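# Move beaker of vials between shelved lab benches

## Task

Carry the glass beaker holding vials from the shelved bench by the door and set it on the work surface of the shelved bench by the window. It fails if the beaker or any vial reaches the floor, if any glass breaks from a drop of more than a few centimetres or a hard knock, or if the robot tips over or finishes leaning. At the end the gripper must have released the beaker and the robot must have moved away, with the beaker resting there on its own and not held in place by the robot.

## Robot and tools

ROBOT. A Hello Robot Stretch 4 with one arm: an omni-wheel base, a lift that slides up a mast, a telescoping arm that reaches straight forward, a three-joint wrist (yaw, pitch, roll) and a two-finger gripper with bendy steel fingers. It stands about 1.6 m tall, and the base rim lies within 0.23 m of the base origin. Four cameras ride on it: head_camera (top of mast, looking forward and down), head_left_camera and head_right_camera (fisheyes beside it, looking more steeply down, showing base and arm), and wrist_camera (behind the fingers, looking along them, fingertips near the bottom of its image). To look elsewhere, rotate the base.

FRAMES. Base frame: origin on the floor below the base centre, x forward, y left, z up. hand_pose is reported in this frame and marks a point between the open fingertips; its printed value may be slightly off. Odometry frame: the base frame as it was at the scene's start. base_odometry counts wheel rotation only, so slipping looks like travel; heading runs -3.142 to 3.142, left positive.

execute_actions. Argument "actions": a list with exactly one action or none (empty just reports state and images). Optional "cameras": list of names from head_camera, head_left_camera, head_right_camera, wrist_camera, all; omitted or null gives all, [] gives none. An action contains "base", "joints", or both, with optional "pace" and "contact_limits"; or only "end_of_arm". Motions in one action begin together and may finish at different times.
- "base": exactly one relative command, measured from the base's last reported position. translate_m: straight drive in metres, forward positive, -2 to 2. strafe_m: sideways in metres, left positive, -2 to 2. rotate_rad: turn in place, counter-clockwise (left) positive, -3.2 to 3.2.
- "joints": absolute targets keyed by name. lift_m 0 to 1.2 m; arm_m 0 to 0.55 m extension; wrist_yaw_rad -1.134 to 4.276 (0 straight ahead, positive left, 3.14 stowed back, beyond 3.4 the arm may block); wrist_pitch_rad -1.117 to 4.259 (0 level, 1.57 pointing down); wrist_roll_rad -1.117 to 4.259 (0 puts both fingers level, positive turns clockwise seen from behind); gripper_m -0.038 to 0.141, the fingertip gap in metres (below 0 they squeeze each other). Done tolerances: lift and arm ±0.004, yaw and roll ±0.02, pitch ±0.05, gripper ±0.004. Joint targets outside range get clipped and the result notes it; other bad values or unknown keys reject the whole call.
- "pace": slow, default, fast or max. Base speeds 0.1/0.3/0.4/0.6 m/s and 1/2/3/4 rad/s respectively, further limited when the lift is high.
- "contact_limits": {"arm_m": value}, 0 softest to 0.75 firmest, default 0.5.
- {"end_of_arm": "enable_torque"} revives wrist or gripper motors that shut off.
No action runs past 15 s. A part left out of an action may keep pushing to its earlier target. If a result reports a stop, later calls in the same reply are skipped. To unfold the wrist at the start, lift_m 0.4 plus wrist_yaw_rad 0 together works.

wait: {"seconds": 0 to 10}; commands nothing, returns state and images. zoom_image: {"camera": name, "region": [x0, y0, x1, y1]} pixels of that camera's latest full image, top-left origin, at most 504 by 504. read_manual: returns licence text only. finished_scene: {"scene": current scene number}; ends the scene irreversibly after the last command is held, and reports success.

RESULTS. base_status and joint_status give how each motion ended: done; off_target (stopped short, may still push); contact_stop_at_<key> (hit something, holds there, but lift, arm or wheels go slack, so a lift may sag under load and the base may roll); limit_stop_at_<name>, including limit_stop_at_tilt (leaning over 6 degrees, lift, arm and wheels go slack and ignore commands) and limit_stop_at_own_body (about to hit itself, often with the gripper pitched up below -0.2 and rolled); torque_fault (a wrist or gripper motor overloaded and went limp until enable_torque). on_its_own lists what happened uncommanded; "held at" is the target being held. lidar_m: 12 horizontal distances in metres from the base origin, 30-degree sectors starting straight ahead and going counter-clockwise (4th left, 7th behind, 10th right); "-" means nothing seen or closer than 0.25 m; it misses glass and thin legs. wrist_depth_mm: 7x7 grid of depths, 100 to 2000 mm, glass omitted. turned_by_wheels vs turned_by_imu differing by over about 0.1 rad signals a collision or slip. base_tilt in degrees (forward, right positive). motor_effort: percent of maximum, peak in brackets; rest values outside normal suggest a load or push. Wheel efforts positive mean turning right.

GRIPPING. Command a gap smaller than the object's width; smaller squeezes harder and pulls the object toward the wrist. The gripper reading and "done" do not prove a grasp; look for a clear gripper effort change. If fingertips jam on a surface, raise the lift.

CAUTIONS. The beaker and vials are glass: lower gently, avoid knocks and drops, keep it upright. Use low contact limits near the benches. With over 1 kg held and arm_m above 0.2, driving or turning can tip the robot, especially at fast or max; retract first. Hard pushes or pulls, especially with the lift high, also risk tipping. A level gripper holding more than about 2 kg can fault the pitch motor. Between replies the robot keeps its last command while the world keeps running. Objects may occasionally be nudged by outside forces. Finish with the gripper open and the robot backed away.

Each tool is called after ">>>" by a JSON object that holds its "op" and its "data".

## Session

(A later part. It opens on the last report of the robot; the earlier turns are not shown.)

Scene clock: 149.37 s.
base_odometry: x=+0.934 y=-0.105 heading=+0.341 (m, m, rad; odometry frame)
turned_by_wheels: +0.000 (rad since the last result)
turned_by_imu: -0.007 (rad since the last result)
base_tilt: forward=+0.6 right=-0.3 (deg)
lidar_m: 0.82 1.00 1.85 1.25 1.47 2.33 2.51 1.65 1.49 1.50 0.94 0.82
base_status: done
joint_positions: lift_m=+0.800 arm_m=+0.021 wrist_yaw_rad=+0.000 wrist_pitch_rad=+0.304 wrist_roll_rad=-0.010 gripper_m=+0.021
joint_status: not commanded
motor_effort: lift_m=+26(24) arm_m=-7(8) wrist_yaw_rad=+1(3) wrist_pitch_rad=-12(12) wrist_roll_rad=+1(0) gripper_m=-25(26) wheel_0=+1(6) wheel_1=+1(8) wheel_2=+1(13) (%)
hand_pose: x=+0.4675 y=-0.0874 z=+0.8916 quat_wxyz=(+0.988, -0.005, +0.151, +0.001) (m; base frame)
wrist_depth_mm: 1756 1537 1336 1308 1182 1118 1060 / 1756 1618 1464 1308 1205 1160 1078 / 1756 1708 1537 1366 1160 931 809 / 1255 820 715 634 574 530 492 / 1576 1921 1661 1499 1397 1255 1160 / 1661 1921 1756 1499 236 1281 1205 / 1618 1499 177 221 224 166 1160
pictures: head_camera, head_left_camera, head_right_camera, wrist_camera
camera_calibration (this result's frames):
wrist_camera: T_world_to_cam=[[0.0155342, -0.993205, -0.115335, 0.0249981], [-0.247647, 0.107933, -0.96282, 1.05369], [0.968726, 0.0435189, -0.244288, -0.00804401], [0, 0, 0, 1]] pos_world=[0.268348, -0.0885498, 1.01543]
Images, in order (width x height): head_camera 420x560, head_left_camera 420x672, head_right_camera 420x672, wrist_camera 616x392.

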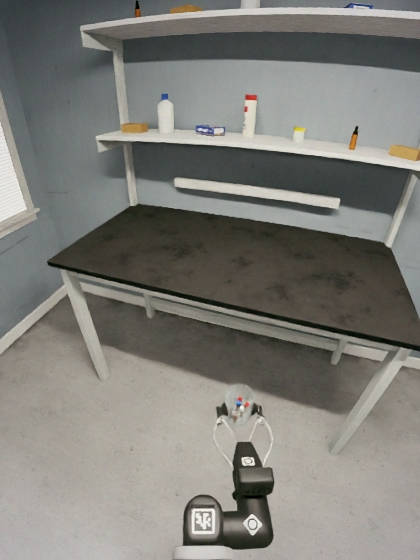

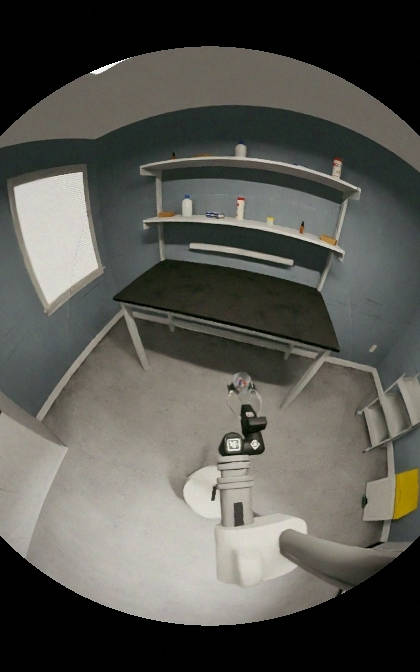

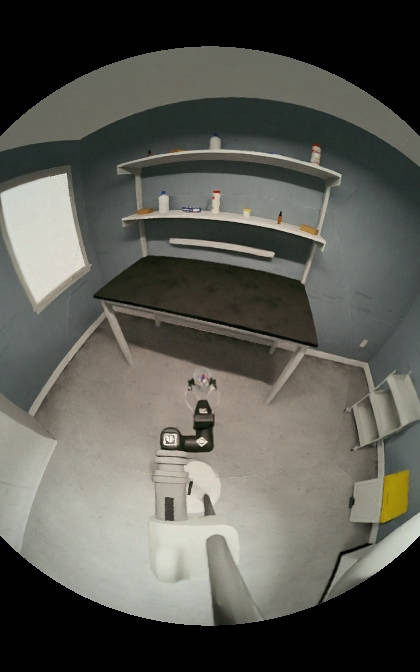

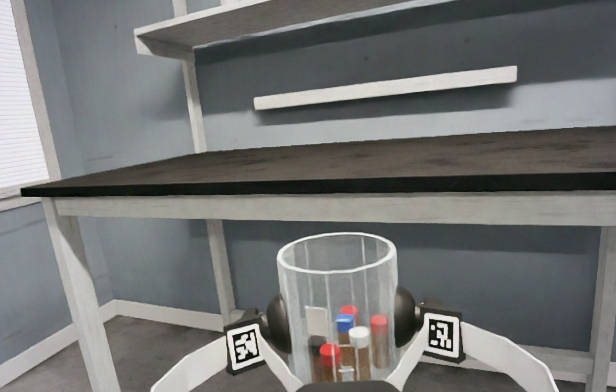

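>>> {"op": "execute_actions", "data": {"actions": [{"base": {"translate_m": 0.25}, "joints": {"lift_m": 0.97}, "pace": "default"}], "cameras": ["wrist_camera", "head_camera"]}}

Scene clock: 170.33 s.
base_odometry: x=+1.169 y=-0.022 heading=+0.341 (m, m, rad; odometry frame)
turned_by_wheels: +0.000 (rad since the last result)
turned_by_imu: +0.000 (rad since the last result)
base_tilt: forward=+0.6 right=-0.2 (deg)
lidar_m: 0.60 0.71 1.75 1.25 1.38 2.58 2.75 1.76 1.59 1.56 0.65 0.58
base_status: done
joint_positions: lift_m=+0.969 arm_m=+0.021 wrist_yaw_rad=+0.000 wrist_pitch_rad=+0.304 wrist_roll_rad=-0.010 gripper_m=+0.021
joint_status: all done
motor_effort: lift_m=+26(26) arm_m=-7(7) wrist_yaw_rad=+1(1) wrist_pitch_rad=-10(11) wrist_roll_rad=-1(0) gripper_m=-25(25) wheel_0=-1(6) wheel_1=+0(5) wheel_2=+0(9) (%)
hand_pose: x=+0.4675 y=-0.0874 z=+1.0615 quat_wxyz=(+0.988, -0.005, +0.151, +0.001) (m; base frame)
wrist_depth_mm: 1430 1336 1138 931 854 831 866 / 1499 1182 1182 1118 1042 931 878 / 1576 1430 1308 1138 1060 976 904 / 1618 1499 1255 1160 1078 976 931 / 1537 842 788 741 699 654 621 / 609 574 544 492 236 473 455 / 1537 585 177 220 225 166 373
pictures: head_camera, wrist_camera
camera_calibration (this result's frames):
wrist_camera: T_world_to_cam=[[0.0156101, -0.993204, -0.115335, 0.0445771], [-0.247661, 0.107914, -0.962818, 1.21726], [0.968721, 0.0435937, -0.244294, 0.0334657], [0, 0, 0, 1]] pos_world=[0.268353, -0.0885439, 1.18531]
Images, in order (width x height): head_camera 420x560, wrist_camera 616x392.

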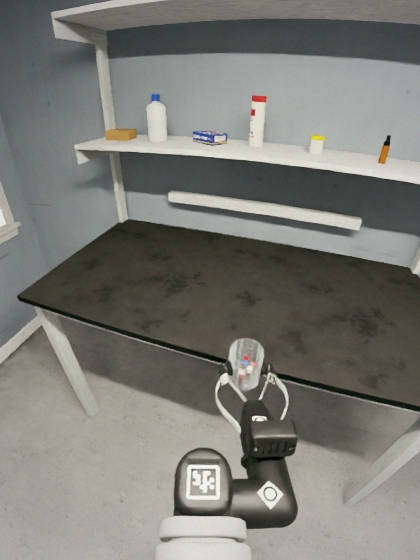

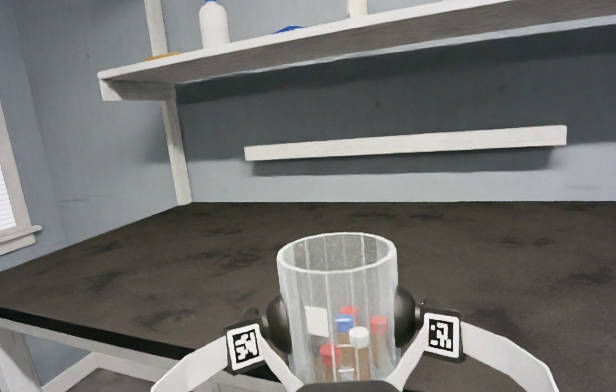

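>>> {"op": "execute_actions", "data": {"actions": [{"joints": {"arm_m": 0.40, "lift_m": 0.89}, "pace": "default"}], "cameras": ["wrist_camera", "head_camera"]}}

Scene clock: 182.60 s.
base_odometry: x=+1.169 y=-0.022 heading=+0.341 (m, m, rad; odometry frame)
turned_by_wheels: +0.000 (rad since the last result)
turned_by_imu: +0.001 (rad since the last result)
base_tilt: forward=+0.6 right=-0.2 (deg)
lidar_m: 0.60 0.72 1.76 1.22 1.39 2.57 2.78 1.74 1.59 1.56 0.67 0.58
base_status: not commanded
joint_positions: lift_m=+0.890 arm_m=+0.399 wrist_yaw_rad=+0.000 wrist_pitch_rad=+0.303 wrist_roll_rad=-0.010 gripper_m=+0.021
joint_status: all done
motor_effort: lift_m=+15(25) arm_m=+8(7) wrist_yaw_rad=+0(3) wrist_pitch_rad=-9(10) wrist_roll_rad=+0(2) gripper_m=-24(25) wheel_0=-1(1) wheel_1=+0(0) wheel_2=+0(1) (%)
hand_pose: x=+0.8449 y=-0.0874 z=+0.9824 quat_wxyz=(+0.989, -0.005, +0.151, +0.001) (m; base frame)
wrist_depth_mm: 723 866 788 732 683 627 597 / 1025 904 842 759 699 640 591 / 1098 946 854 778 715 661 621 / 1138 960 878 809 732 668 627 / 634 591 549 512 484 455 430 / 415 397 382 345 236 329 320 / 317 301 177 220 224 166 260
pictures: head_camera, wrist_camera
camera_calibration (this result's frames):
wrist_camera: T_world_to_cam=[[0.0155821, -0.993205, -0.115334, 0.029578], [-0.247583, 0.107923, -0.962837, 1.23453], [0.968741, 0.0435577, -0.244219, -0.351498], [0, 0, 0, 1]] pos_world=[0.645698, -0.0885467, 1.10622]
Images, in order (width x height): head_camera 420x560, wrist_camera 616x392.

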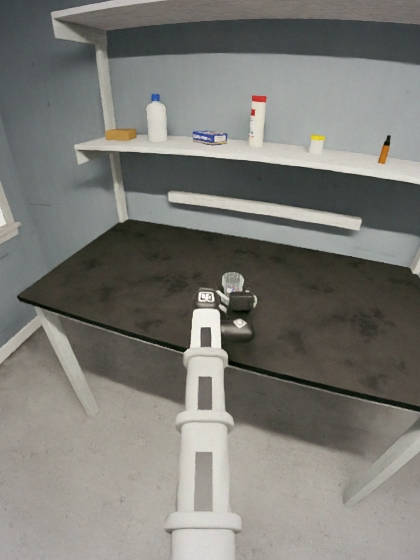

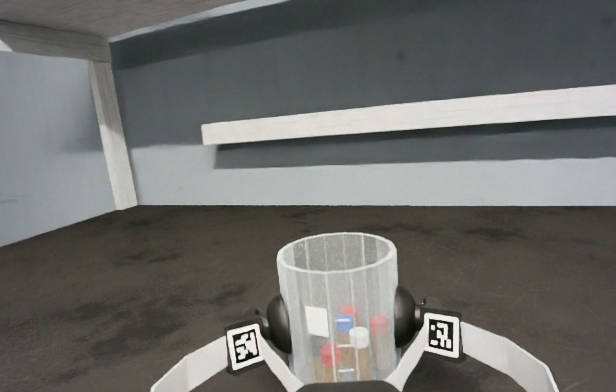

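>>> {"op": "execute_actions", "data": {"actions": [{"joints": {"lift_m": 0.874}, "pace": "slow"}], "cameras": ["wrist_camera"]}}

Scene clock: 187.23 s.
base_odometry: x=+1.169 y=-0.022 heading=+0.341 (m, m, rad; odometry frame)
turned_by_wheels: +0.000 (rad since the last result)
turned_by_imu: +0.001 (rad since the last result)
base_tilt: forward=+0.6 right=-0.3 (deg)
lidar_m: 0.60 0.70 1.76 1.25 1.39 2.58 2.74 1.78 1.58 1.55 0.67 0.59
base_status: not commanded
joint_positions: lift_m=+0.874 arm_m=+0.399 wrist_yaw_rad=+0.000 wrist_pitch_rad=+0.303 wrist_roll_rad=-0.010 gripper_m=+0.021
joint_status: all done
motor_effort: lift_m=+15(13) arm_m=+8(7) wrist_yaw_rad=+1(2) wrist_pitch_rad=-8(9) wrist_roll_rad=+1(1) gripper_m=-27(24) wheel_0=-1(1) wheel_1=+0(0) wheel_2=+0(0) (%)
hand_pose: x=+0.8449 y=-0.0874 z=+0.9664 quat_wxyz=(+0.989, -0.005, +0.151, +0.001) (m; base frame)
wrist_depth_mm: 759 854 798 732 676 634 591 / 1025 904 831 759 691 627 549 / 1098 931 866 778 723 668 627 / 1138 946 866 809 715 668 627 / 585 535 500 469 442 415 394 / 377 366 347 317 236 301 290 / 290 274 177 220 223 166 238
pictures: wrist_camera
camera_calibration (this result's frames):
wrist_camera: T_world_to_cam=[[0.015582, -0.993205, -0.115334, 0.027735], [-0.247583, 0.107923, -0.962837, 1.21914], [0.968741, 0.0435576, -0.244219, -0.355402], [0, 0, 0, 1]] pos_world=[0.645699, -0.0885467, 1.09024]
Images, in order (width x height): wrist_camera 616x392.

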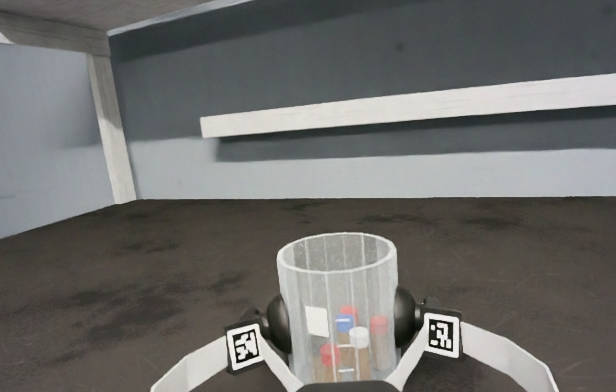

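The depth readings now match those at the grasp, so the beaker is at surface height. Releasing.

>>> {"op": "execute_actions", "data": {"actions": [{"joints": {"gripper_m": 0.13}, "pace": "default"}], "cameras": ["wrist_camera"]}}

>>> {"op": "execute_actions", "data": {"actions": [{"joints": {"arm_m": 0.0}, "pace": "default"}], "cameras": ["wrist_camera", "head_camera"]}}

Scene clock: 191.67 s.
base_odometry: x=+1.169 y=-0.022 heading=+0.341 (m, m, rad; odometry frame)
turned_by_wheels: +0.000 (rad since the last result)
turned_by_imu: +0.001 (rad since the last result)
base_tilt: forward=+0.6 right=-0.3 (deg)
lidar_m: 0.59 0.72 1.77 1.25 1.39 2.57 2.78 1.77 1.59 1.56 0.67 0.58
base_status: not commanded
joint_positions: lift_m=+0.874 arm_m=+0.399 wrist_yaw_rad=+0.000 wrist_pitch_rad=+0.303 wrist_roll_rad=-0.010 gripper_m=+0.130
joint_status: all done
motor_effort: lift_m=+16(15) arm_m=+8(7) wrist_yaw_rad=+2(1) wrist_pitch_rad=-7(10) wrist_roll_rad=+0(0) gripper_m=-2(24) wheel_0=-1(1) wheel_1=+0(0) wheel_2=-1(1) (%)
hand_pose: x=+0.8450 y=-0.0874 z=+0.9667 quat_wxyz=(+0.989, -0.005, +0.151, +0.001) (m; base frame)
wrist_depth_mm: 768 842 809 741 676 634 585 / 1060 917 831 750 699 627 554 / 1098 946 878 778 715 668 627 / 1138 946 878 798 715 668 627 / 585 544 508 477 449 418 397 / 382 364 347 330 322 202 294 / 291 276 241 225 228 225 236
pictures: wrist_camera
camera_calibration (this result's frames):
wrist_camera: T_world_to_cam=[[0.0156864, -0.993205, -0.11532, 0.0276612], [-0.246712, 0.107924, -0.963061, 1.21888], [0.968962, 0.0435578, -0.243343, -0.35645], [0, 0, 0, 1]] pos_world=[0.645666, -0.0885468, 1.09031]
Images, in order (width x height): wrist_camera 616x392.

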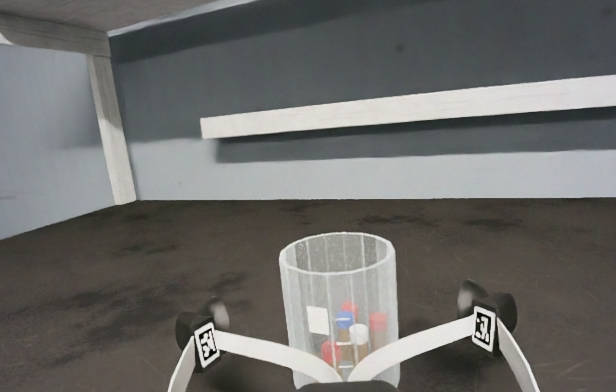

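Scene clock: 193.97 s.
base_odometry: x=+1.169 y=-0.022 heading=+0.341 (m, m, rad; odometry frame)
turned_by_wheels: +0.000 (rad since the last result)
turned_by_imu: +0.001 (rad since the last result)
base_tilt: forward=+0.5 right=-0.3 (deg)
lidar_m: 0.58 0.71 1.77 1.25 1.40 2.58 2.75 1.75 1.59 1.55 0.65 0.57
base_status: not commanded
joint_positions: lift_m=+0.874 arm_m=+0.001 wrist_yaw_rad=+0.000 wrist_pitch_rad=+0.302 wrist_roll_rad=-0.010 gripper_m=+0.130
joint_status: all done
motor_effort: lift_m=+15(15) arm_m=-8(7) wrist_yaw_rad=+2(2) wrist_pitch_rad=-5(7) wrist_roll_rad=-1(2) gripper_m=-1(1) wheel_0=-1(1) wheel_1=+0(0) wheel_2=+0(0) (%)
hand_pose: x=+0.4476 y=-0.0874 z=+0.9668 quat_wxyz=(+0.989, -0.005, +0.151, +0.001) (m; base frame)
wrist_depth_mm: 1499 1205 991 1042 1008 931 878 / 1576 1397 1229 1138 1042 946 891 / 1537 1430 1281 1160 1078 991 931 / 1576 1060 931 820 750 683 627 / 627 549 517 477 452 424 399 / 1576 1618 449 427 368 202 310 / 1661 1661 1366 1308 1205 1118 353
pictures: head_camera, wrist_camera
camera_calibration (this result's frames):
wrist_camera: T_world_to_cam=[[0.01555, -0.993207, -0.115315, 0.0339119], [-0.246391, 0.107966, -0.963138, 1.12089], [0.969046, 0.0433893, -0.243038, 0.0282031], [0, 0, 0, 1]] pos_world=[0.248318, -0.08856, 1.09033]
Images, in order (width x height): head_camera 420x560, wrist_camera 616x392.

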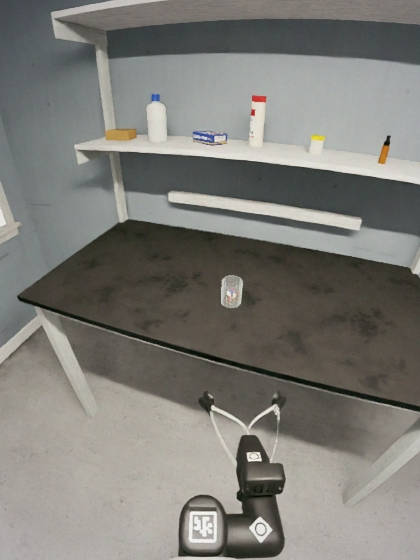

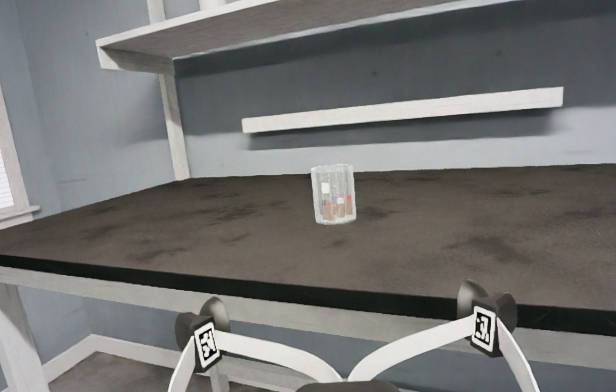

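The beaker stands upright on the window bench and the arm is clear.

>>> {"op": "finished_scene", "data": {"scene": 1}}

The scene is finished: the task was done.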